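# Clamp wooden block to bench stop and extract its dowel

## Task

If any loose item lies in the gap between the bench stop and the small wooden block, remove it. Then use the spring clamp to hold the block flat against the stop, and withdraw the block's dowel pin completely from its hole; twisting the pin while pulling is allowed. At the end the block must still be clamped, resting flat on the bench board with the hole facing upward, and the pin must be set down somewhere it stays put. Release everything and move the gripper away. Anything that stays in place only because the robot is holding it does not count.

## Robot and tools

ROBOT. One 7-joint arm (Franka FR3 type) carrying a Robotiq 2F-140 two-finger gripper, with a wrist camera on the gripper. A fixed camera, cam_low, also watches the bench. The arm base may sit slightly tilted on the table.

FRAMES. Reported hand positions use the scene frame: origin on the tabletop straight below the arm base, +z up, +y to the left when facing along +x. Positions are in metres, orientation as a quaternion w,x,y,z. At long reach the reported hand position can be somewhat off. In the gripper's own frame the fingers extend along +z and open and close along y. end_effector_position is the spot between the pads when they are shut; the fingertips stick out about 33 mm past it when closed and 9 mm when fully open, and closing pushes the tips roughly 24 mm further from the arm, so keep that clearance above surfaces.

TOOL execute_actions. Argument actions is a list holding zero or one item; optional pictures (true/false) controls whether camera images come back (they do by default).
- Empty list: no command, just returns the current state.
- Motion: {"rows": [...], "steps": n}, with 1 to 15 rows and n from 1 to 15 (default 15). Each control step lasts 1/30 s and uses one row; if rows run out, the last one repeats.
- Wait: {"steps": n} with no rows, n up to 300; it returns once that many steps have elapsed since the previous result, and your reply time counts toward them.
A refused call moves nothing.

ROW LAYOUT. Each row is one list of 10 numbers, each in [-1, 1], for the single arm, in this order: arm/dfr3_joint1 (waist), arm/dfr3_joint2 (shoulder), arm/dfr3_joint3 (upper arm roll), arm/dfr3_joint4 (elbow), arm/dfr3_joint5 (forearm roll), arm/dfr3_joint6 (wrist pitch), arm/dfr3_joint7 (wrist roll), gripper/position, gripper/force_limit, gripper/speed.

JOINT VALUES are scaled offsets in joint space, not poses. Every row is measured from the same reference: the joint angles printed in the most recent result that lists them. Before any result in the scene has shown angles, and for the second or later call inside one reply, the reference is where the arm stands when that action begins. Rows do not accumulate on one another, and an all-zero joint part pulls the arm back to the reference rather than holding still. Scale: 1.0 equals 1.427 rad for joints 1 to 4, 3.044 rad for joint 5, 2.596 rad for joint 6, 3.91 rad for joint 7. Stated ranges (rad): waist -2.744 to 2.744, shoulder -1.784 to 1.784, upper arm roll -2.901 to 2.901, elbow -3.042 to -0.152, forearm roll -2.807 to 2.807, wrist pitch 0.544 to 4.517, wrist roll -3.016 to 3.016. A request more than 0.018 rad outside a range is refused; the true stops may differ by up to 0.018 rad, and a joint asked beyond its true stop is clipped there, with a "joint sent to its limit" note (possibly about an earlier action). Missing that note does not prove there is room left.

GRIPPER VALUES are absolute settings. position: +1 fully open (140 mm), about -0.8 pads touch, -1 closes until blocked. force_limit: -1 about 14 N, 0 about 60 N, +1 about 107 N (parts up to 40 mm wide). speed: -1 about 30 mm/s, 0 about 140, +1 about 250.

SPEED LIMITS. Each joint's commanded target is kept within a set distance of its measured angle per step (0.248 rad for joints 1 to 4, 0.677 for joint 5, 0.715 for joint 6, 1.54 for joint 7), and if targets would move the hand over 70 mm from where it is, all are scaled back. Big moves therefore take several calls. Between calls the arm keeps heading for your last row until it nearly stops or a step is HELD.

RESULT LINES. State gives end_effector_position and end_effector_quat_wxyz; Joint positions (rad) and Joint velocities (rad/s) in column order; Joint torques (total drive output, nonzero even in free air); External joint torques (estimated resistance from contact, including friction and any held weight, or "no reading"). object_status: 0 moving, 1 blocked while opening, 2 blocked while closing (a grasp), 3 reached target or pads met (a thin part may still be held). A proper grip is status 2 after sending -1. Fingers stopped on something stay put until the position number changes by at least 0.01 or the object yields; to squeeze harder, raise force_limit and switch position between -1 and -0.98. position_measured is in counts, 3 fully open to 230 pads touching, not linear in mm. "joint command not followed" means the clearance check altered targets (mount blocks and posts count as arm). HELD marks steps where your row was not fully sent. MOTOR HOT warns of overheating from holding loads; an OVER-TEMPERATURE FAULT brakes the arm until it cools.

FAULTS. Contact torque reaching 85 N m on joints 1 to 4 or 11 N m on joints 5 to 7, or an outside force of 85 N anywhere on arm, gripper or held part (held weight included), halts the arm for 10 s and drops the rest of the call.

zoom_image: camera is "cam_low" or "cam_wrist"; region is [x0, y0, x1, y1] in pixels of that camera's latest 504x504 image, origin top-left, no larger than 504 by 504. Returns an enlarged view. Calibration (intrinsics K, distortion, T_world_to_cam) for both cameras was supplied; results with pictures list any camera whose numbers changed.

read_manual: optional section, only "licences"; returns licence text, no motion.

finished_scene: scene is the current scene's number; ends it for good and reports whether the task succeeded, then gives the next task if any.

CAUTIONS. Never push or drop anything off the table. Avoid slamming, dropping, slipping grips and forceful shoves. Occasional brief disturbances may tug a held part or nudge a loose one. Before finishing, make sure the clamp and pin stay where they are without the gripper, then open and withdraw.

Each tool is called after "Call:" by a JSON object that holds its "name" and its "arguments", one argument or row to a line.

## Session

I'll start by looking at the current state.

Call:
{"name": "execute_actions", "arguments": {
  "actions": []
}}

Scene clock: 0.00 s of 6465.00 s.
end_effector_position=(+0.5158, +0.4248, +0.2548) position_measured=3 object_status=3 end_effector_quat_wxyz=(-0.075, +0.987, +0.094, +0.111)
Joint positions: [ 0.679  0.182  0.001 -2.021  0.022  2.475 -1.093]
Joint velocities: [-0.001 -0.001  0.    -0.    -0.    -0.001 -0.001]
Joint torques (N m, as the joint torque sensors report them, + toward a larger angle): no reading
External joint torques (N m, as the arm's controller estimates them; a push from outside toward a larger angle lowers the number): no reading

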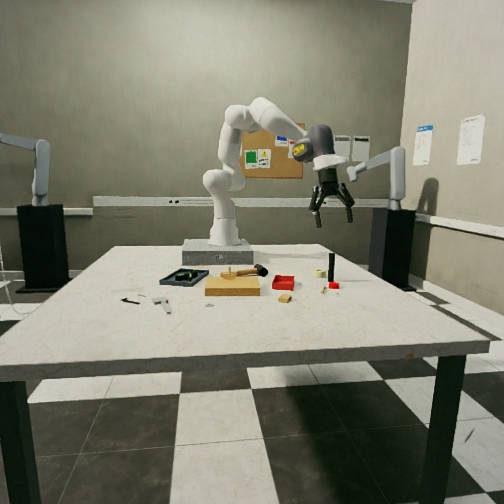

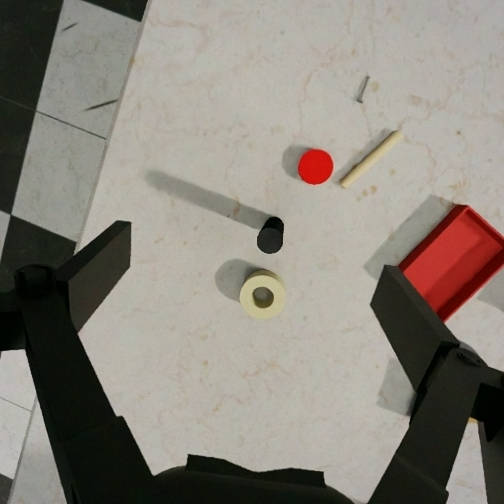

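Call:
{"name": "zoom_image", "arguments": {
  "camera": "cam_low",
  "region": [110, 240, 360, 330]
}}

Call:
{"name": "zoom_image", "arguments": {
  "camera": "cam_low",
  "region": [150, 255, 280, 305]
}}

Region (110, 240, 360, 330) of cam_low's 504x504 image, scaled by 2.016, with more detail than that image has; it fills the top 181 rows of this view, and the rest is white.

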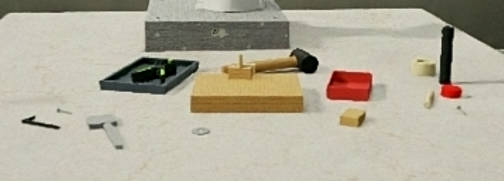

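Region (150, 255, 280, 305) of cam_low's 504x504 image, scaled by 3.877, with more detail than that image has; it fills the top 194 rows of this view, and the rest is white.

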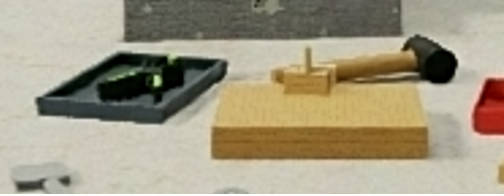

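Call:
{"name": "execute_actions", "arguments": {
  "actions": [
    {"rows": [[-0.02,0,0,0,0,0,-0.005,1,0,0],[-0.05,0,0,0,0,0,-0.011,1,0,0],[-0.09,0,0,0,0,0,-0.02,1,0,0],[-0.14,0,0,0,0,0,-0.031,1,0,0],[-0.2,0,0,0,0,0,-0.045,1,0,0],[-0.27,0,0,0,0,0,-0.06,1,0,0],[-0.35,0,0,0,0,0,-0.078,1,0,0],[-0.44,0,0,0,0,0,-0.098,1,0,0],[-0.546,0,-0.0007,0,-0.0072,0,-0.122,1,0,0]], "steps": 15}
  ],
  "pictures": false
}}

Call:
{"name": "execute_actions", "arguments": {
  "actions": [
    {"steps": 30}
  ]
}}

Scene clock: 80.47 s of 6465.00 s.
end_effector_position=(+0.6381, +0.1954, +0.2579) position_measured=3 object_status=3 end_effector_quat_wxyz=(-0.041, +0.991, -0.018, +0.130)
Joint positions: [ 0.283  0.182  0.006 -2.021  0.015  2.475 -1.253]
Joint velocities: [-0.916  0.002 -0.049  0.001 -0.019  0.    -0.393]
Joint torques (N m, as the joint torque sensors report them, + toward a larger angle): [  2.81 -38.79   0.1   23.09  -0.14   3.28  -0.29]
External joint torques (N m, as the arm's controller estimates them; a push from outside toward a larger angle lowers the number): [ 0.75 -0.81 -1.22 -0.06 -0.76  0.29 -0.29]
Steps of this call (steps 1 to 90: nothing new was sent; then 76.97 s passed at rest; steps 91 to 105: all 15 steps of this action). Readings (joint positions | what the end effector reports):
91: [0.675 0.182 0.003 -2.021 0.022 2.475 -1.095] | position_measured=3 object_status=3
92: [0.664 0.182 0.008 -2.021 0.022 2.475 -1.098] | position_measured=3 object_status=3
94: [0.618 0.182 0.015 -2.021 0.022 2.475 -1.110] | position_measured=3 object_status=3
98: [0.500 0.182 0.012 -2.021 0.022 2.475 -1.148] | position_measured=3 object_status=3
105: the state above

Scene clock: 81.47 s of 6465.00 s.
end_effector_position=(+0.6634, -0.0638, +0.2609) position_measured=3 object_status=3 end_effector_quat_wxyz=(+0.009, +0.988, -0.062, +0.138)
Joint positions: [-0.101  0.182 -0.001 -2.021  0.003  2.475 -1.545]
Joint velocities: [-0.     0.001 -0.001  0.001 -0.    -0.001 -0.065]
Joint torques (N m, as the joint torque sensors report them, + toward a larger angle): [  1.31 -38.52  -0.38  23.47  -0.04   3.27  -0.22]
External joint torques (N m, as the arm's controller estimates them; a push from outside toward a larger angle lowers the number): [ 1.93 -1.06  0.   -0.23 -0.76  0.18 -0.23]
Steps of this call (steps 1 to 30: the robot went on to your last target). Readings (joint positions | what the end effector reports):
1: [0.251 0.182 0.005 -2.021 0.014 2.475 -1.266] | position_measured=3 object_status=3
2: [0.220 0.182 0.005 -2.021 0.013 2.475 -1.279] | position_measured=3 object_status=3
4: [0.156 0.182 0.004 -2.021 0.012 2.475 -1.302] | position_measured=3 object_status=3
8: [0.029 0.182 0.002 -2.021 0.010 2.475 -1.352] | position_measured=3 object_status=3
30: the state above
camera_calibration (this result's frames):
cam_wrist: T_world_to_cam=[[0.0445082, -0.998914, 0.0137485, -0.0884135], [-0.989176, -0.0421397, 0.140554, 0.624237], [-0.139822, -0.0198554, -0.989978, 0.525678], [0, 0, 0, 1]] pos_world=[0.694916, -0.0515748, 0.433886]

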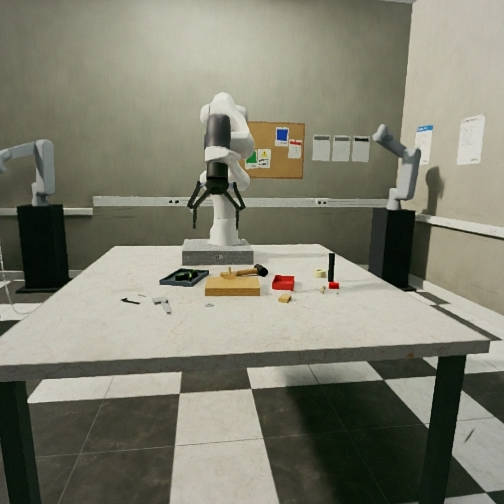

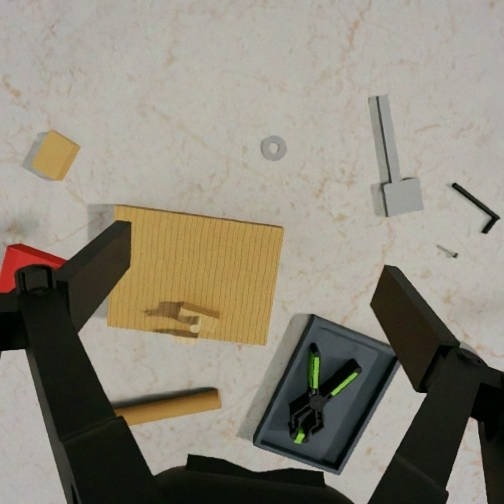

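Call:
{"name": "zoom_image", "arguments": {
  "camera": "cam_wrist",
  "region": [130, 280, 250, 370]
}}

Call:
{"name": "zoom_image", "arguments": {
  "camera": "cam_wrist",
  "region": [240, 310, 410, 480]
}}

Region (130, 280, 250, 370) of cam_wrist's 504x504 image, scaled by 4.200, with more detail than that image has; it fills the top 378 rows of this view, and the rest is white.

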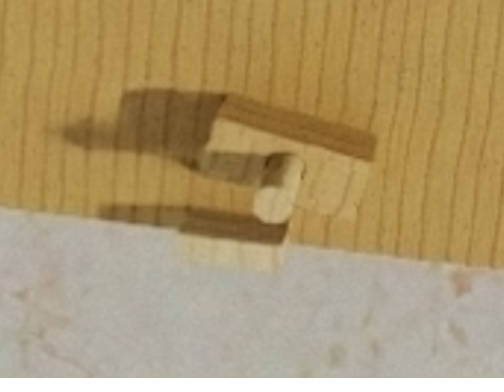

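Region (240, 310, 410, 480) of cam_wrist's 504x504 image, scaled by 2.965, with more detail than that image has.

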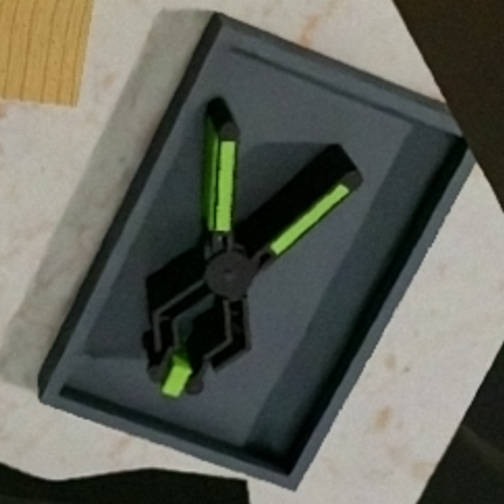

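Call:
{"name": "execute_actions", "arguments": {
  "actions": [
    {"rows": [[0.004,-0.004,0,-0.017,0,0.002,-0.0015,1,0,0],[0.01,-0.009,0,-0.04,0,0.004,-0.0015,1,0,0],[0.017,-0.016,0,-0.067,0,0.007,-0.0015,1,0,0],[0.025,-0.023,0,-0.1,0,0.011,-0.0015,1,0,0],[0.034,-0.031,0,-0.134,0,0.014,-0.0015,1,0,0],[0.042,-0.039,0,-0.167,0,0.018,-0.0015,1,0,0],[0.051,-0.047,0,-0.2,0,0.022,-0.0015,1,0,0],[0.06,-0.055,0,-0.234,0,0.025,-0.0015,1,0,0],[0.068,-0.063,0,-0.268,0,0.029,-0.0015,1,0,0],[0.076,-0.07,0,-0.3,0,0.032,-0.0015,1,0,0],[0.0848,-0.0783,0,-0.3345,-0.001,0.036,-0.0015,1,0,0]], "steps": 15}
  ],
  "pictures": false
}}

Call:
{"name": "execute_actions", "arguments": {
  "actions": [
    {"steps": 25}
  ]
}}

Scene clock: 182.00 s of 6465.00 s.
end_effector_position=(+0.4690, +0.0103, +0.1180) position_measured=3 object_status=3 end_effector_quat_wxyz=(+0.005, +1.000, +0.003, -0.008)
Joint positions: [ 0.016  0.084  0.002 -2.479  0.002  2.543 -1.559]
Joint velocities: [ 0.095 -0.049  0.007 -0.348 -0.001  0.09   0.007]
Joint torques (N m, as the joint torque sensors report them, + toward a larger angle): [ -0.86 -37.62  -4.04  24.71  -0.12   4.32   0.46]
External joint torques (N m, as the arm's controller estimates them; a push from outside toward a larger angle lowers the number): [ 2.46 -2.98 -0.93 -1.04 -0.86  0.66  0.44]
Steps of this call (steps 1 to 30: the robot went on to your last target; steps 31 to 90: nothing new was sent; then 97.03 s passed at rest; steps 91 to 105: all 15 steps of this action). Readings (joint positions | what the end effector reports):
91: [-0.100 0.180 -0.001 -2.025 0.003 2.477 -1.564] | position_measured=3 object_status=3
92: [-0.099 0.176 -0.002 -2.037 0.003 2.479 -1.563] | position_measured=3 object_status=3
94: [-0.089 0.161 -0.003 -2.085 0.003 2.487 -1.562] | position_measured=3 object_status=3
98: [-0.048 0.129 -0.003 -2.239 0.003 2.508 -1.560] | position_measured=3 object_status=3
105: the state above

Scene clock: 182.83 s of 6465.00 s.
end_effector_position=(+0.4693, +0.0111, +0.1192) position_measured=3 object_status=3 end_effector_quat_wxyz=(+0.005, +1.000, +0.003, +0.000)
Joint positions: [ 0.019  0.073  0.001 -2.497  0.002  2.566 -1.557]
Joint velocities: [-0.     0.001 -0.001  0.001  0.001  0.    -0.001]
Joint torques (N m, as the joint torque sensors report them, + toward a larger angle): [  1.83 -32.08  -1.73  17.78  -0.11   3.02   0.41]
External joint torques (N m, as the arm's controller estimates them; a push from outside toward a larger angle lowers the number): [ 2.19 -3.01 -1.46 -1.16 -0.6   0.5   0.41]
Steps of this call (steps 1 to 25: the robot went on to your last target). Readings (joint positions | what the end effector reports):
1: [0.018 0.083 0.002 -2.488 0.002 2.546 -1.558] | position_measured=3 object_status=3
2: [0.019 0.081 0.002 -2.492 0.002 2.549 -1.558] | position_measured=3 object_status=3
4: [0.019 0.077 0.001 -2.496 0.002 2.554 -1.558] | position_measured=3 object_status=3
8: [0.019 0.073 0.001 -2.496 0.002 2.561 -1.557] | position_measured=3 object_status=3
25: the state above
camera_calibration (this result's frames):
cam_wrist: T_world_to_cam=[[0.172698, -0.984666, -0.0246613, -0.0588117], [-0.899532, -0.167867, 0.403315, 0.383314], [-0.401271, -0.047468, -0.914729, 0.473755], [0, 0, 0, 1]] pos_world=[0.545063, 0.0289241, 0.277311]

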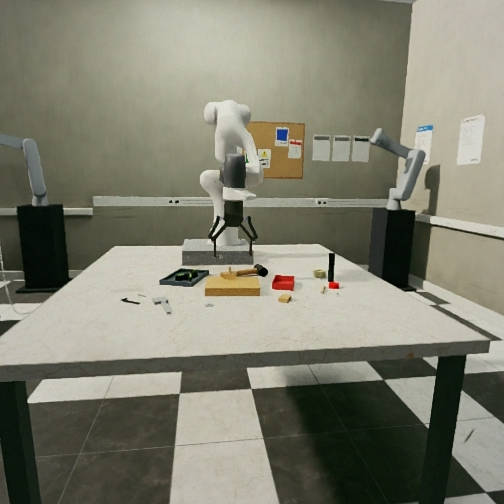

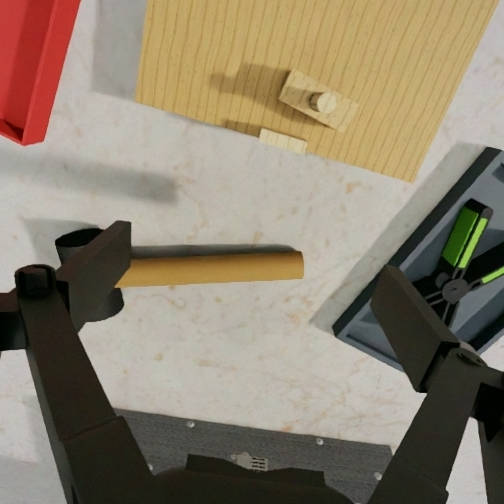

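Call:
{"name": "zoom_image", "arguments": {
  "camera": "cam_wrist",
  "region": [200, 50, 400, 190]
}}

Region (200, 50, 400, 190) of cam_wrist's 504x504 image, scaled by 2.520, with more detail than that image has; it fills the top 353 rows of this view, and the rest is white.

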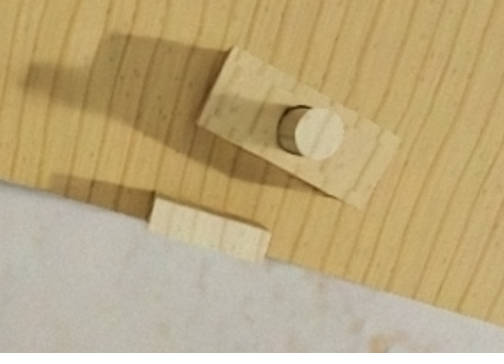

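Call:
{"name": "zoom_image", "arguments": {
  "camera": "cam_wrist",
  "region": [250, 60, 370, 165]
}}

Region (250, 60, 370, 165) of cam_wrist's 504x504 image, scaled by 4.200, with more detail than that image has; it fills the top 441 rows of this view, and the rest is white.

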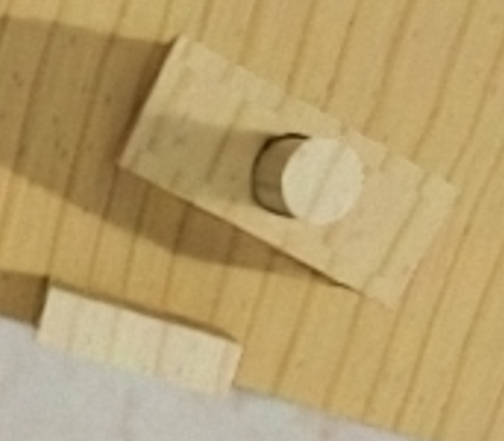

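Call:
{"name": "zoom_image", "arguments": {
  "camera": "cam_wrist",
  "region": [80, 210, 160, 290]
}}

Call:
{"name": "zoom_image", "arguments": {
  "camera": "cam_wrist",
  "region": [350, 250, 430, 330]
}}

Region (80, 210, 160, 290) of cam_wrist's 504x504 image, scaled by 6.300, with more detail than that image has.

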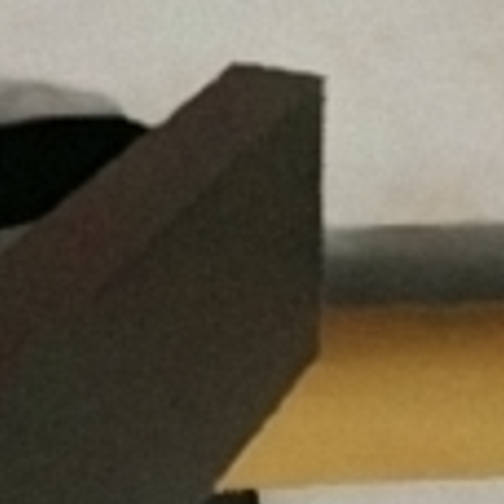

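Region (350, 250, 430, 330) of cam_wrist's 504x504 image, scaled by 6.300, with more detail than that image has.

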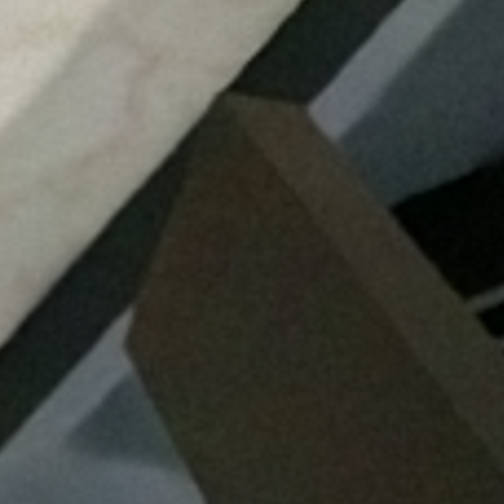

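Call:
{"name": "execute_actions", "arguments": {
  "actions": [
    {"rows": [[-0.001,0.005,0,0.007,0,-0.001,0.002,0,0,0],[-0.002,0.012,0,0.017,0,-0.003,0.004,0,0,0],[-0.004,0.022,0,0.031,0,-0.005,0.008,0,0,0],[-0.007,0.035,0,0.049,0,-0.007,0.012,0,0,0],[-0.01,0.049,0,0.069,0,-0.01,0.017,0,0,0],[-0.013,0.064,0,0.09,0,-0.014,0.022,0,0,0],[-0.016,0.079,0,0.111,0,-0.017,0.027,0,0,0],[-0.019,0.094,0,0.132,0,-0.02,0.033,0,0,0],[-0.022,0.109,0,0.153,0,-0.023,0.038,0,0,0],[-0.025,0.123,0,0.173,0,-0.026,0.043,0,0,0],[-0.027,0.136,0,0.191,0,-0.029,0.047,0,0,0],[-0.029,0.146,0,0.205,0,-0.031,0.051,0,0,0],[-0.0305,0.153,0,0.215,0,-0.033,0.053,0,0,0],[-0.0315,0.158,0,0.2224,0,-0.0338,0.056,0,0,0]], "steps": 15}
  ],
  "pictures": false
}}

Call:
{"name": "execute_actions", "arguments": {
  "actions": [
    {"steps": 25}
  ]
}}

Scene clock: 303.33 s of 6465.00 s.
end_effector_position=(+0.5602, -0.0096, +0.1183) position_measured=107 object_status=0 end_effector_quat_wxyz=(+0.004, +0.997, -0.076, +0.012)
Joint positions: [-0.022  0.279  0.001 -2.205  0.002  2.503 -1.439]
Joint velocities: [-0.059  0.247 -0.008  0.335  0.    -0.12   0.315]
Joint torques (N m, as the joint torque sensors report them, + toward a larger angle): [  0.85 -39.25  -0.38  18.12   0.53   1.98   0.66]
External joint torques (N m, as the arm's controller estimates them; a push from outside toward a larger angle lowers the number): [ 0.21  0.14 -1.28 -0.34  0.09 -0.3   0.67]
Steps of this call (steps 1 to 15: the robot went on to your last target; steps 16 to 90: nothing new was sent; then 117.00 s passed at rest; steps 91 to 105: all 15 steps of this action). Readings (joint positions | what the end effector reports):
91: [0.019 0.073 0.000 -2.495 0.002 2.566 -1.556] | position_measured=3 object_status=0
92: [0.019 0.077 0.000 -2.490 0.002 2.565 -1.556] | position_measured=8 object_status=0
94: [0.017 0.093 0.001 -2.466 0.002 2.561 -1.550] | position_measured=24 object_status=0
98: [0.004 0.160 0.001 -2.371 0.002 2.543 -1.521] | position_measured=54 object_status=0
105: the state above

Scene clock: 304.17 s of 6465.00 s.
end_effector_position=(+0.5621, -0.0115, +0.1164) position_measured=129 object_status=3 end_effector_quat_wxyz=(+0.004, +0.993, -0.122, +0.005)
Joint positions: [-0.025  0.296  0.    -2.181  0.002  2.481 -1.35 ]
Joint velocities: [-0.001  0.001 -0.001 -0.    -0.001  0.     0.02 ]
Joint torques (N m, as the joint torque sensors report them, + toward a larger angle): [  0.45 -37.48  -0.56  20.83   0.49   2.31   0.46]
External joint torques (N m, as the arm's controller estimates them; a push from outside toward a larger angle lowers the number): [ 0.94  0.07 -0.43  0.63 -0.05 -0.22  0.46]
Steps of this call (steps 1 to 25: the robot went on to your last target). Readings (joint positions | what the end effector reports):
1: [-0.023 0.285 0.001 -2.196 0.002 2.500 -1.429] | position_measured=115 object_status=0
2: [-0.024 0.289 0.000 -2.191 0.002 2.496 -1.420] | position_measured=122 object_status=0
4: [-0.025 0.294 0.000 -2.185 0.002 2.491 -1.405] | position_measured=129 object_status=0
8: [-0.025 0.295 0.000 -2.182 0.002 2.486 -1.383] | position_measured=129 object_status=0
25: the state above
camera_calibration (this result's frames):
cam_wrist: T_world_to_cam=[[-0.0766143, -0.996733, -0.0255485, 0.0429324], [-0.917132, 0.060397, 0.393982, 0.477716], [-0.391152, 0.053616, -0.918763, 0.50335], [0, 0, 0, 1]] pos_world=[0.638304, -0.0130481, 0.275345]

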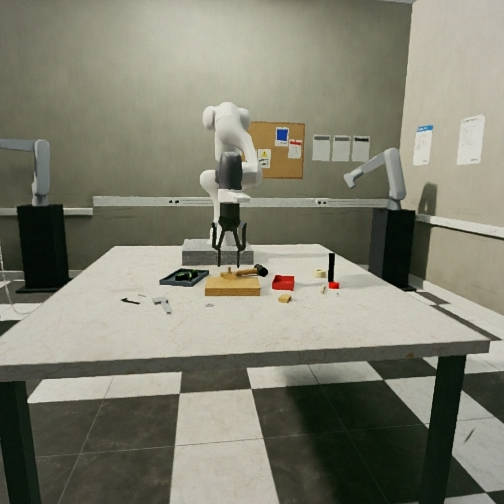

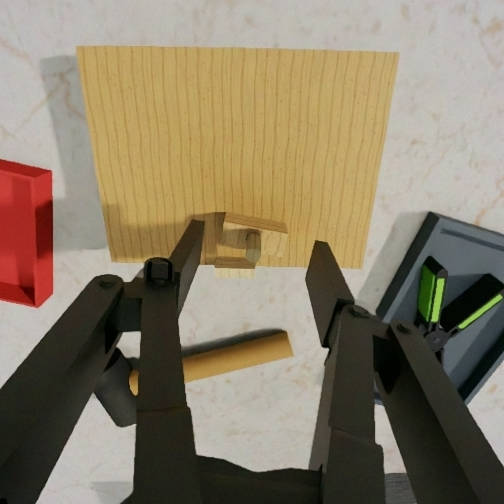

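Call:
{"name": "zoom_image", "arguments": {
  "camera": "cam_wrist",
  "region": [180, 195, 340, 300]
}}

Call:
{"name": "zoom_image", "arguments": {
  "camera": "cam_low",
  "region": [195, 240, 275, 300]
}}

Region (180, 195, 340, 300) of cam_wrist's 504x504 image, scaled by 3.150, with more detail than that image has; it fills the top 331 rows of this view, and the rest is white.

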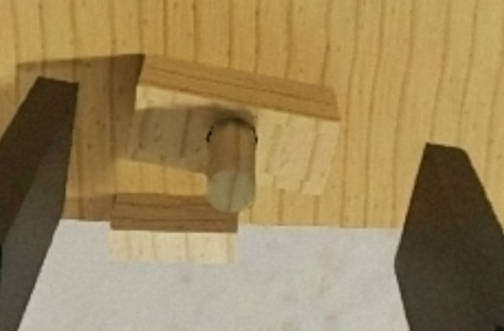

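Region (195, 240, 275, 300) of cam_low's 504x504 image, scaled by 6.300, with more detail than that image has; it fills the top 378 rows of this view, and the rest is white.

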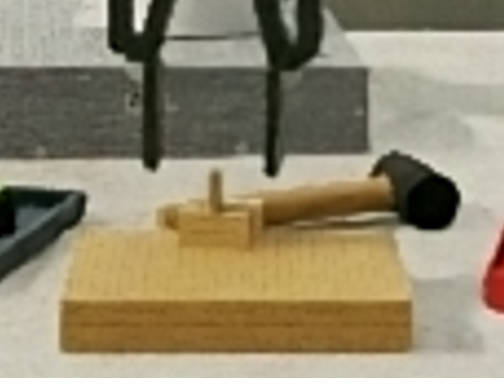

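Call:
{"name": "execute_actions", "arguments": {
  "actions": [
    {"rows": [[0,0.002,0,0,0,0.002,0.001,0,-0.6,0],[0.001,0.005,0,0,0,0.004,0.001,0,-0.6,0],[0.001,0.009,0,-0.0005,0,0.007,0.001,0,-0.6,0],[0.001,0.014,0,-0.0007,0,0.01,0.001,0,-0.6,0],[0.002,0.019,0,-0.001,0,0.013,0.001,0,-0.6,0],[0.002,0.024,0,-0.0012,0,0.016,0.001,0,-0.6,0],[0.002,0.029,0,-0.0014,0,0.019,0.001,0,-0.6,0],[0.003,0.034,0,-0.0016,0,0.022,0.001,0,-0.6,0],[0.003,0.039,0,-0.0019,0,0.025,0.001,0,-0.6,0],[0.003,0.044,0,-0.0021,0,0.027,0.001,0,-0.6,0],[0.003,0.048,0,-0.0023,0,0.029,0.001,0,-0.6,0],[0.003,0.052,0,-0.0025,0,0.031,0.001,0,-0.6,0],[0.003,0.055,0,-0.0026,0,0.032,0.001,0,-0.6,0],[0.003,0.0575,0,-0.0027,0,0.032,0.001,0,-0.6,0]], "steps": 15}
  ],
  "pictures": false
}}

Call:
{"name": "execute_actions", "arguments": {
  "actions": [
    {"steps": 15}
  ]
}}

Scene clock: 393.47 s of 6465.00 s.
end_effector_position=(+0.5579, -0.0104, +0.0791) position_measured=129 object_status=3 end_effector_quat_wxyz=(+0.005, +0.992, -0.124, -0.002)
Joint positions: [-0.022  0.37   0.    -2.184  0.002  2.545 -1.344]
Joint velocities: [-0.001  0.117 -0.001 -0.018 -0.     0.093  0.   ]
Joint torques (N m, as the joint torque sensors report them, + toward a larger angle): [  1.73 -41.31  -0.93  19.33   0.5    3.17   0.  ]
External joint torques (N m, as the arm's controller estimates them; a push from outside toward a larger angle lowers the number): [ 2.25  0.21 -0.86 -1.14  0.    0.46  0.  ]
Steps of this call (steps 1 to 30: the robot went on to your last target; steps 31 to 90: nothing new was sent; then 85.80 s passed at rest; steps 91 to 105: all 15 steps of this action). Readings (joint positions | what the end effector reports):
91: [-0.025 0.296 0.000 -2.181 0.002 2.481 -1.344] | position_measured=129 object_status=3
92: [-0.025 0.296 0.000 -2.181 0.002 2.483 -1.344] | position_measured=129 object_status=3
94: [-0.025 0.301 0.000 -2.181 0.002 2.489 -1.344] | position_measured=129 object_status=3
98: [-0.024 0.325 0.000 -2.181 0.002 2.509 -1.344] | position_measured=129 object_status=3
105: the state above

Scene clock: 393.97 s of 6465.00 s.
end_effector_position=(+0.5603, -0.0104, +0.0766) position_measured=129 object_status=3 end_effector_quat_wxyz=(+0.005, +0.992, -0.124, +0.002)
Joint positions: [-0.022  0.376  0.    -2.185  0.002  2.561 -1.344]
Joint velocities: [ 0.001 -0.    -0.002  0.002 -0.001  0.007  0.002]
Joint torques (N m, as the joint torque sensors report them, + toward a larger angle): [  1.92 -39.17  -0.81  19.05   0.5    3.04   0.02]
External joint torques (N m, as the arm's controller estimates them; a push from outside toward a larger angle lowers the number): [ 2.5  -0.13 -0.69 -0.19  0.01  0.48  0.02]
Steps of this call (steps 1 to 15: the robot went on to your last target). Readings (joint positions | what the end effector reports):
1: [-0.022 0.373 0.000 -2.184 0.002 2.548 -1.344] | position_measured=129 object_status=3
2: [-0.022 0.375 0.000 -2.185 0.002 2.550 -1.344] | position_measured=129 object_status=3
4: [-0.022 0.376 0.000 -2.185 0.002 2.554 -1.344] | position_measured=129 object_status=3
8: [-0.022 0.376 0.000 -2.185 0.002 2.558 -1.344] | position_measured=129 object_status=3
15: the state above
camera_calibration (this result's frames):
cam_wrist: T_world_to_cam=[[-0.080252, -0.996456, -0.0251833, 0.0448917], [-0.915023, 0.0636259, 0.398353, 0.490186], [-0.395339, 0.055012, -0.916886, 0.468286], [0, 0, 0, 1]] pos_world=[0.637266, -0.0122173, 0.235228]

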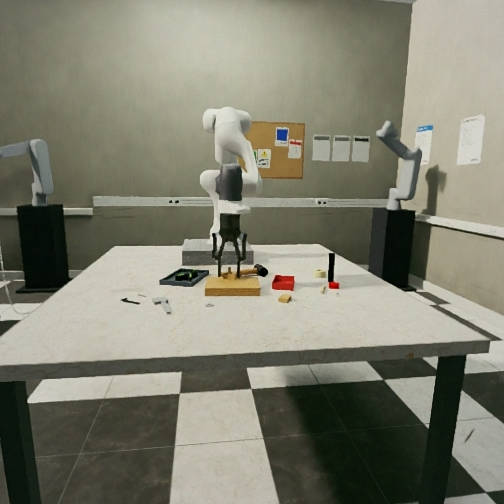

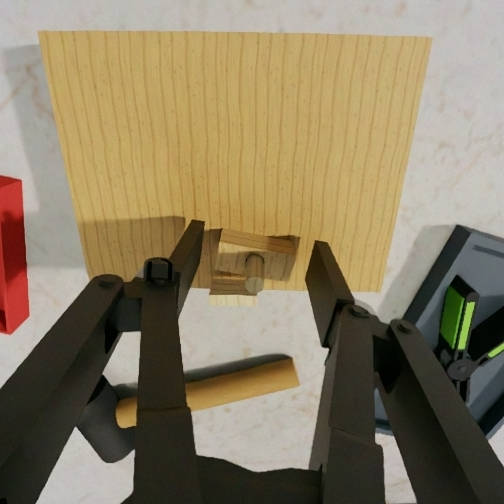

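Call:
{"name": "zoom_image", "arguments": {
  "camera": "cam_wrist",
  "region": [180, 205, 340, 315]
}}

Call:
{"name": "zoom_image", "arguments": {
  "camera": "cam_low",
  "region": [200, 250, 264, 298]
}}

Region (180, 205, 340, 315) of cam_wrist's 504x504 image, scaled by 3.150, with more detail than that image has; it fills the top 346 rows of this view, and the rest is white.

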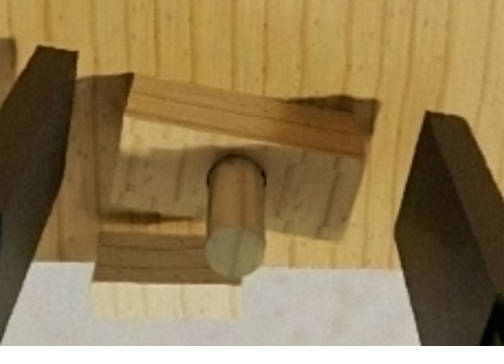

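Region (200, 250, 264, 298) of cam_low's 504x504 image, scaled by 7.875, with more detail than that image has; it fills the top 378 rows of this view, and the rest is white.

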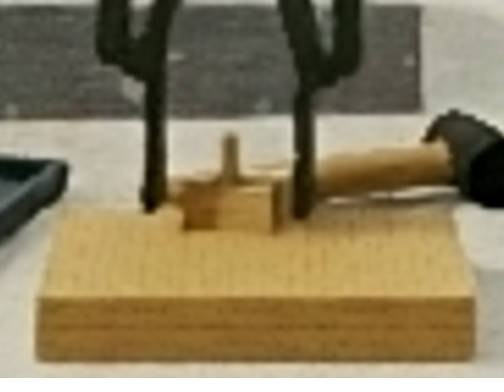

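Call:
{"name": "execute_actions", "arguments": {
  "actions": [
    {"rows": [[0,0,0,0,0,0,0,-1,-0.6,-0.3]], "steps": 15}
  ]
}}

Scene clock: 411.00 s of 6465.00 s.
end_effector_position=(+0.5609, -0.0104, +0.0771) position_measured=164 object_status=2 end_effector_quat_wxyz=(+0.005, +0.992, -0.124, +0.003)
Joint positions: [-0.022  0.376  0.    -2.184  0.002  2.562 -1.344]
Joint velocities: [ 0.001 -0.001  0.001  0.    -0.     0.001  0.001]
Joint torques (N m, as the joint torque sensors report them, + toward a larger angle): [  0.76 -39.87  -0.78  18.4    0.51   2.58   0.16]
External joint torques (N m, as the arm's controller estimates them; a push from outside toward a larger angle lowers the number): [ 1.11 -0.93 -0.86 -0.76  0.03  0.03  0.16]
Steps of this call (steps 1 to 15: the robot went on to your last target; steps 16 to 90: nothing new was sent; then 13.53 s passed at rest; steps 91 to 105: all 15 steps of this action). Readings (joint positions | what the end effector reports):
91: [-0.022 0.376 0.000 -2.185 0.002 2.562 -1.344] | position_measured=129 object_status=0
92: [-0.022 0.376 0.000 -2.185 0.002 2.562 -1.344] | position_measured=133 object_status=0
94: [-0.022 0.376 0.000 -2.185 0.002 2.562 -1.344] | position_measured=144 object_status=0
98: [-0.022 0.376 0.000 -2.184 0.002 2.562 -1.344] | position_measured=164 object_status=0
105: the state above
camera_calibration (this result's frames):
cam_wrist: T_world_to_cam=[[-0.080104, -0.996466, -0.0252823, 0.0449172], [-0.915692, 0.0635425, 0.396825, 0.491063], [-0.393816, 0.0549381, -0.917546, 0.468098], [0, 0, 0, 1]] pos_world=[0.637605, -0.0121613, 0.23577]

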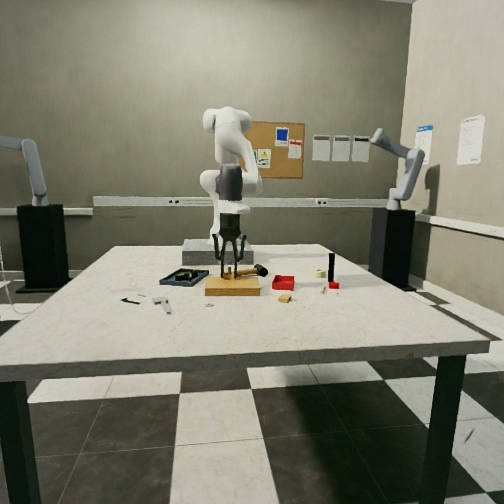

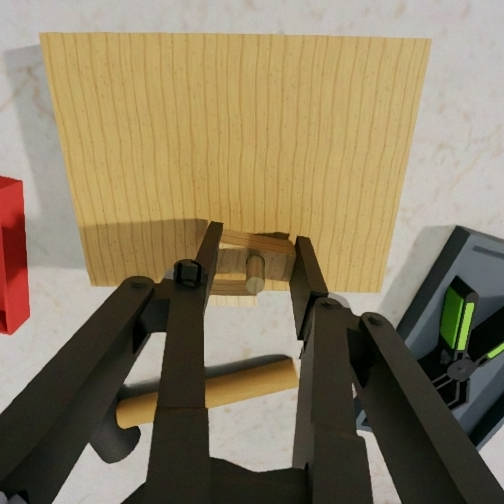

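Call:
{"name": "execute_actions", "arguments": {
  "actions": [
    {"rows": [[0.001,-0.002,0,0,0,0,-0.003,-1,-0.6,-0.3],[0.002,-0.004,0,0,0,0,-0.006,-1,-0.6,-0.3],[0.004,-0.005,0,-0.001,0,0,-0.01,-1,-0.6,-0.3],[0.006,-0.006,0,-0.003,0,0.001,-0.014,-1,-0.6,-0.3],[0.008,-0.007,0,-0.005,0,0.001,-0.018,-1,-0.6,-0.3],[0.01,-0.008,0,-0.007,0,0.002,-0.022,-1,-0.6,-0.3],[0.012,-0.009,0,-0.009,0,0.002,-0.026,-1,-0.6,-0.3],[0.014,-0.0105,0,-0.011,0,0.003,-0.03,-1,-0.6,-0.3],[0.016,-0.012,0,-0.013,0,0.003,-0.033,-1,-0.6,-0.3],[0.017,-0.013,0,-0.015,0,0.0035,-0.035,-1,-0.6,-0.3],[0.018,-0.014,0,-0.017,0,0.004,-0.0371,-1,-0.6,-0.3],[0.0189,-0.015,0,-0.019,0,0.004,-0.0371,-1,-0.6,-0.3],[0.0189,-0.0161,0,-0.0214,0,0.0042,-0.0371,-1,-0.6,-0.3]], "steps": 15}
  ],
  "pictures": false
}}

Call:
{"name": "execute_actions", "arguments": {
  "actions": [
    {"steps": 25}
  ]
}}

Scene clock: 443.50 s of 6465.00 s.
end_effector_position=(+0.5536, +0.0037, +0.0784) position_measured=164 object_status=2 end_effector_quat_wxyz=(+0.005, +0.998, -0.067, +0.003)
Joint positions: [ 0.004  0.357  0.    -2.211  0.002  2.568 -1.434]
Joint velocities: [ 0.012 -0.016 -0.    -0.04   0.001  0.009 -0.162]
Joint torques (N m, as the joint torque sensors report them, + toward a larger angle): [  1.21 -41.21  -0.65  18.02   0.5    3.09  -0.22]
External joint torques (N m, as the arm's controller estimates them; a push from outside toward a larger angle lowers the number): [ 2.42 -3.05  0.15 -1.33 -0.03  0.5  -0.23]
Steps of this call (steps 1 to 15: the robot went on to your last target; steps 16 to 90: nothing new was sent; then 29.00 s passed at rest; steps 91 to 105: all 15 steps of this action). Readings (joint positions | what the end effector reports):
91: [-0.022 0.376 0.000 -2.184 0.002 2.562 -1.344] | position_measured=164 object_status=2
92: [-0.022 0.376 0.000 -2.184 0.002 2.562 -1.346] | position_measured=164 object_status=2
94: [-0.020 0.373 0.000 -2.185 0.002 2.562 -1.353] | position_measured=164 object_status=2
98: [-0.010 0.367 0.000 -2.193 0.002 2.564 -1.380] | position_measured=164 object_status=2
105: the state above

Scene clock: 444.33 s of 6465.00 s.
end_effector_position=(+0.5531, +0.0039, +0.0783) position_measured=164 object_status=2 end_effector_quat_wxyz=(+0.005, +0.999, -0.043, +0.003)
Joint positions: [ 0.004  0.355  0.    -2.214  0.002  2.57  -1.48 ]
Joint velocities: [-0.001  0.    -0.001 -0.001 -0.001  0.001 -0.01 ]
Joint torques (N m, as the joint torque sensors report them, + toward a larger angle): [  1.8  -41.02  -0.48  17.99   0.47   3.04  -0.17]
External joint torques (N m, as the arm's controller estimates them; a push from outside toward a larger angle lowers the number): [ 2.32 -2.91 -0.39 -0.97 -0.01  0.51 -0.17]
Steps of this call (steps 1 to 25: the robot went on to your last target). Readings (joint positions | what the end effector reports):
1: [0.004 0.356 0.000 -2.212 0.002 2.569 -1.439] | position_measured=164 object_status=2
2: [0.004 0.356 0.000 -2.213 0.002 2.569 -1.443] | position_measured=164 object_status=2
4: [0.004 0.356 0.000 -2.213 0.002 2.569 -1.451] | position_measured=164 object_status=2
8: [0.004 0.355 0.000 -2.214 0.002 2.570 -1.462] | position_measured=164 object_status=2
25: the state above
camera_calibration (this result's frames):
cam_wrist: T_world_to_cam=[[0.0810229, -0.996414, -0.0244003, -0.0306647], [-0.913265, -0.0840229, 0.398607, 0.481534], [-0.399228, -0.0100124, -0.916797, 0.468538], [0, 0, 0, 1]] pos_world=[0.629306, 0.0145963, 0.236863]

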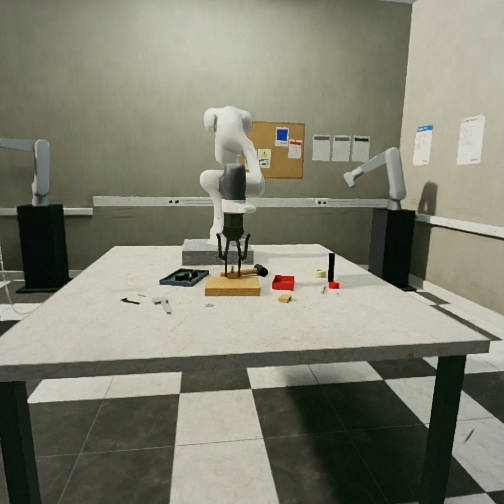

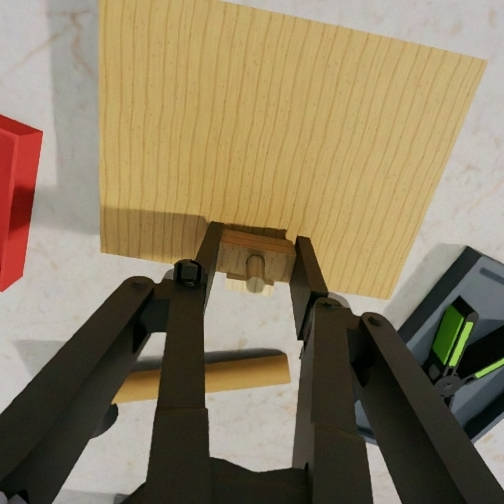

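Call:
{"name": "zoom_image", "arguments": {
  "camera": "cam_wrist",
  "region": [190, 210, 330, 310]
}}

Region (190, 210, 330, 310) of cam_wrist's 504x504 image, scaled by 3.600, with more detail than that image has; it fills the top 360 rows of this view, and the rest is white.

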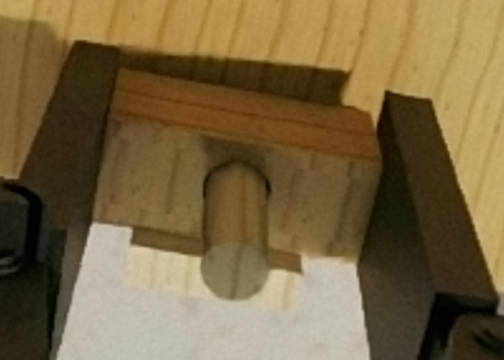

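Call:
{"name": "execute_actions", "arguments": {
  "actions": [
    {"rows": [[0.001,-0.002,0,-0.001,0,0.001,-0.001,-1,-0.6,-0.3],[0.0015,-0.003,0,-0.002,0,0.0015,-0.001,-1,-0.6,-0.3],[0.002,-0.0035,0,-0.004,0,0.002,-0.001,-1,-0.6,-0.3],[0.0025,-0.0045,0,-0.006,0,0.0025,-0.001,-1,-0.6,-0.3],[0.0028,-0.0055,0,-0.008,0,0.003,-0.001,-1,-0.6,-0.3],[0.0028,-0.0065,0,-0.01,0,0.0035,-0.001,-1,-0.6,-0.3],[0.0028,-0.0075,0,-0.012,0,0.004,-0.001,-1,-0.6,-0.3],[0.0028,-0.0085,0,-0.014,0,0.0045,-0.001,-1,-0.6,-0.3],[0.0028,-0.009,0,-0.0155,0,0.005,-0.001,-1,-0.6,-0.3],[0.0028,-0.0096,0,-0.0175,0,0.0056,-0.001,-1,-0.6,-0.3]], "steps": 15}
  ],
  "pictures": false
}}

Call:
{"name": "execute_actions", "arguments": {
  "actions": [
    {"steps": 10}
  ]
}}

Scene clock: 483.33 s of 6465.00 s.
end_effector_position=(+0.5467, +0.0051, +0.0772) position_measured=164 object_status=2 end_effector_quat_wxyz=(+0.005, +0.999, -0.041, +0.002)
Joint positions: [ 0.006  0.344  0.    -2.236  0.002  2.581 -1.483]
Joint velocities: [ 0.    -0.003 -0.    -0.009 -0.001  0.013  0.001]
Joint torques (N m, as the joint torque sensors report them, + toward a larger angle): [  1.75 -40.31  -1.02  17.47   0.46   2.87   0.06]
External joint torques (N m, as the arm's controller estimates them; a push from outside toward a larger angle lowers the number): [ 2.18 -2.7  -1.   -1.39 -0.01  0.32  0.06]
Steps of this call (steps 1 to 15: the robot went on to your last target; steps 16 to 90: nothing new was sent; then 35.50 s passed at rest; steps 91 to 105: all 15 steps of this action). Readings (joint positions | what the end effector reports):
91: [0.004 0.355 0.000 -2.214 0.002 2.571 -1.483] | position_measured=164 object_status=2
92: [0.004 0.355 0.000 -2.214 0.002 2.571 -1.483] | position_measured=164 object_status=2
94: [0.005 0.353 0.000 -2.217 0.002 2.572 -1.483] | position_measured=164 object_status=2
98: [0.006 0.349 0.000 -2.226 0.002 2.575 -1.483] | position_measured=164 object_status=2
105: the state above

Scene clock: 483.67 s of 6465.00 s.
end_effector_position=(+0.5467, +0.0052, +0.0771) position_measured=164 object_status=2 end_effector_quat_wxyz=(+0.005, +0.999, -0.041, +0.003)
Joint positions: [ 0.006  0.344  0.    -2.237  0.002  2.583 -1.483]
Joint velocities: [ 0.001 -0.    -0.001  0.    -0.     0.001  0.   ]
Joint torques (N m, as the joint torque sensors report them, + toward a larger angle): [  1.67 -40.27  -0.98  17.76   0.48   3.02   0.08]
External joint torques (N m, as the arm's controller estimates them; a push from outside toward a larger angle lowers the number): [ 2.16 -2.56 -0.91 -1.1   0.    0.48  0.08]
Steps of this call (steps 1 to 10: the robot went on to your last target). Readings (joint positions | what the end effector reports):
1: [0.006 0.344 0.000 -2.237 0.002 2.582 -1.483] | position_measured=164 object_status=2
2: [0.006 0.344 0.000 -2.237 0.002 2.582 -1.483] | position_measured=164 object_status=2
4: [0.006 0.344 0.000 -2.237 0.002 2.582 -1.483] | position_measured=164 object_status=2
8: [0.006 0.344 0.000 -2.237 0.002 2.583 -1.483] | position_measured=164 object_status=2
10: the state above
camera_calibration (this result's frames):
cam_wrist: T_world_to_cam=[[0.0866815, -0.995939, -0.0243344, -0.031985], [-0.912845, -0.089185, 0.398447, 0.476136], [-0.398999, -0.0123244, -0.916868, 0.464786], [0, 0, 0, 1]] pos_world=[0.62286, 0.0163372, 0.235654]

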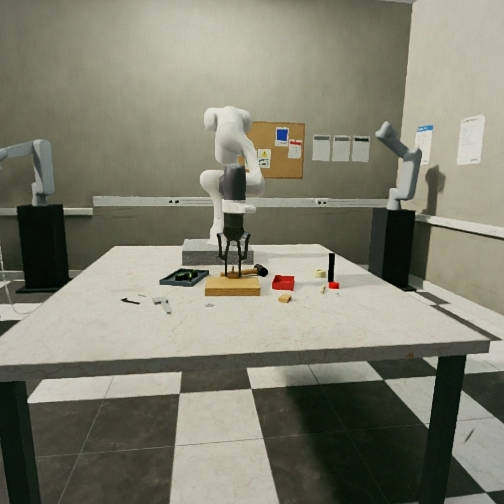

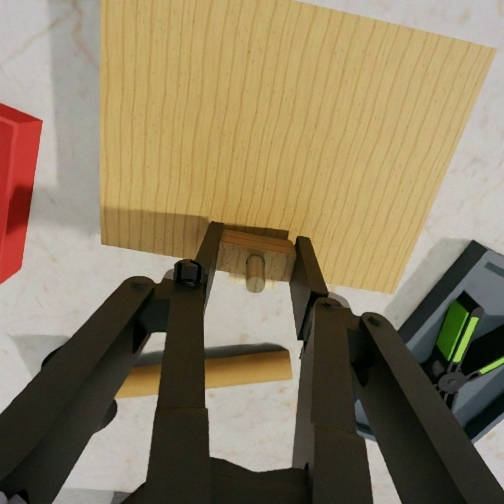

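Call:
{"name": "execute_actions", "arguments": {
  "actions": [
    {"rows": [[0,0,0,0,0,0,0,0,0,0],[0,0,0,0,0,0,0,0,0,0],[0,0,0,0,0,0,0,0,0,0],[0,0,0,0,0,0,0,0,0,0],[0,-0.003,0,0,0,-0.003,0,0,0,0],[0,-0.008,0,0,0,-0.007,0,0,0,0],[0,-0.015,0,0.001,0,-0.012,0,0,0,0],[0,-0.023,0,0.001,0,-0.018,0,0,0,0],[0,-0.032,0,0.002,0,-0.024,0,0,0,0],[0,-0.041,0,0.002,0,-0.03,0,0,0,0],[0,-0.05,0,0.003,0,-0.035,0,0,0,0],[0,-0.059,0,0.004,0,-0.04,0,0,0,0],[0,-0.067,0,0.005,0,-0.043,0,0,0,0],[0,-0.073,0,0.005,0,-0.045,0,0,0,0],[0,-0.078,0,0.0054,0,-0.046,0,0,0,0]], "steps": 15}
  ],
  "pictures": false
}}

Call:
{"name": "execute_actions", "arguments": {
  "actions": [
    {"steps": 8}
  ]
}}

Scene clock: 541.50 s of 6465.00 s.
end_effector_position=(+0.5514, +0.0058, +0.1201) position_measured=129 object_status=3 end_effector_quat_wxyz=(+0.004, +0.999, -0.040, +0.010)
Joint positions: [ 0.006  0.256  0.    -2.232  0.002  2.503 -1.483]
Joint velocities: [ 0.    -0.323  0.     0.044  0.    -0.22   0.001]
Joint torques (N m, as the joint torque sensors report them, + toward a larger angle): [  1.09 -35.67  -0.74  19.71   0.51   2.12   0.15]
External joint torques (N m, as the arm's controller estimates them; a push from outside toward a larger angle lowers the number): [ 1.46 -2.88 -0.67  0.99 -0.01 -0.27  0.15]
Steps of this call (steps 1 to 15: the robot went on to your last target; steps 16 to 90: nothing new was sent; then 54.33 s passed at rest; steps 91 to 105: all 15 steps of this action). Readings (joint positions | what the end effector reports):
91: [0.006 0.344 0.000 -2.237 0.002 2.583 -1.483] | position_measured=164 object_status=0
92: [0.006 0.344 0.000 -2.237 0.002 2.583 -1.483] | position_measured=164 object_status=0
94: [0.006 0.344 0.000 -2.237 0.002 2.583 -1.483] | position_measured=144 object_status=0
98: [0.006 0.334 0.000 -2.238 0.002 2.569 -1.483] | position_measured=129 object_status=0
105: the state above

Scene clock: 541.77 s of 6465.00 s.
end_effector_position=(+0.5509, +0.0059, +0.1317) position_measured=129 object_status=3 end_effector_quat_wxyz=(+0.005, +0.999, -0.040, +0.009)
Joint positions: [ 0.006  0.233  0.    -2.228  0.002  2.474 -1.483]
Joint velocities: [-0.    -0.     0.001 -0.001  0.    -0.052  0.001]
Joint torques (N m, as the joint torque sensors report them, + toward a larger angle): [  0.74 -37.48  -0.84  19.25   0.57   2.44   0.12]
External joint torques (N m, as the arm's controller estimates them; a push from outside toward a larger angle lowers the number): [ 1.17 -1.51 -0.69 -1.31  0.02 -0.15  0.12]
Steps of this call (steps 1 to 8: the robot went on to your last target). Readings (joint positions | what the end effector reports):
1: [0.006 0.247 0.000 -2.231 0.002 2.497 -1.483] | position_measured=129 object_status=3
2: [0.006 0.240 0.000 -2.229 0.002 2.492 -1.483] | position_measured=129 object_status=3
4: [0.006 0.234 0.000 -2.228 0.002 2.484 -1.483] | position_measured=129 object_status=3
8: the state above
camera_calibration (this result's frames):
cam_wrist: T_world_to_cam=[[0.0873002, -0.995902, -0.0236178, -0.030693], [-0.917306, -0.0896112, 0.387968, 0.462087], [-0.388494, -0.0122049, -0.92137, 0.511313], [0, 0, 0, 1]] pos_world=[0.625197, 0.0170815, 0.291108]

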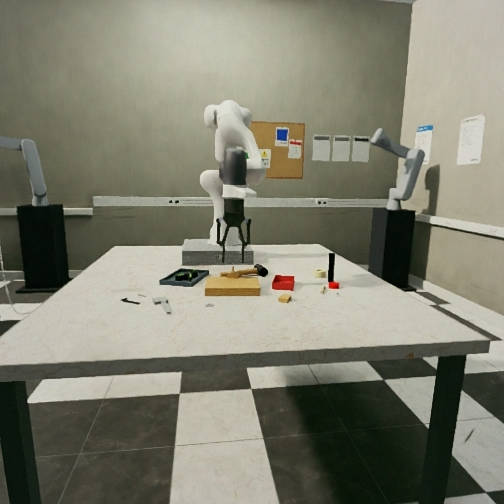

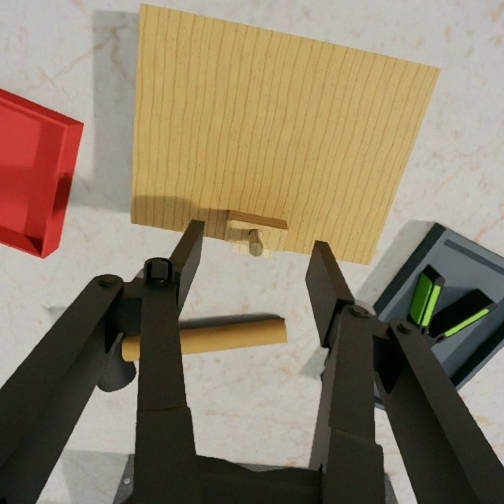

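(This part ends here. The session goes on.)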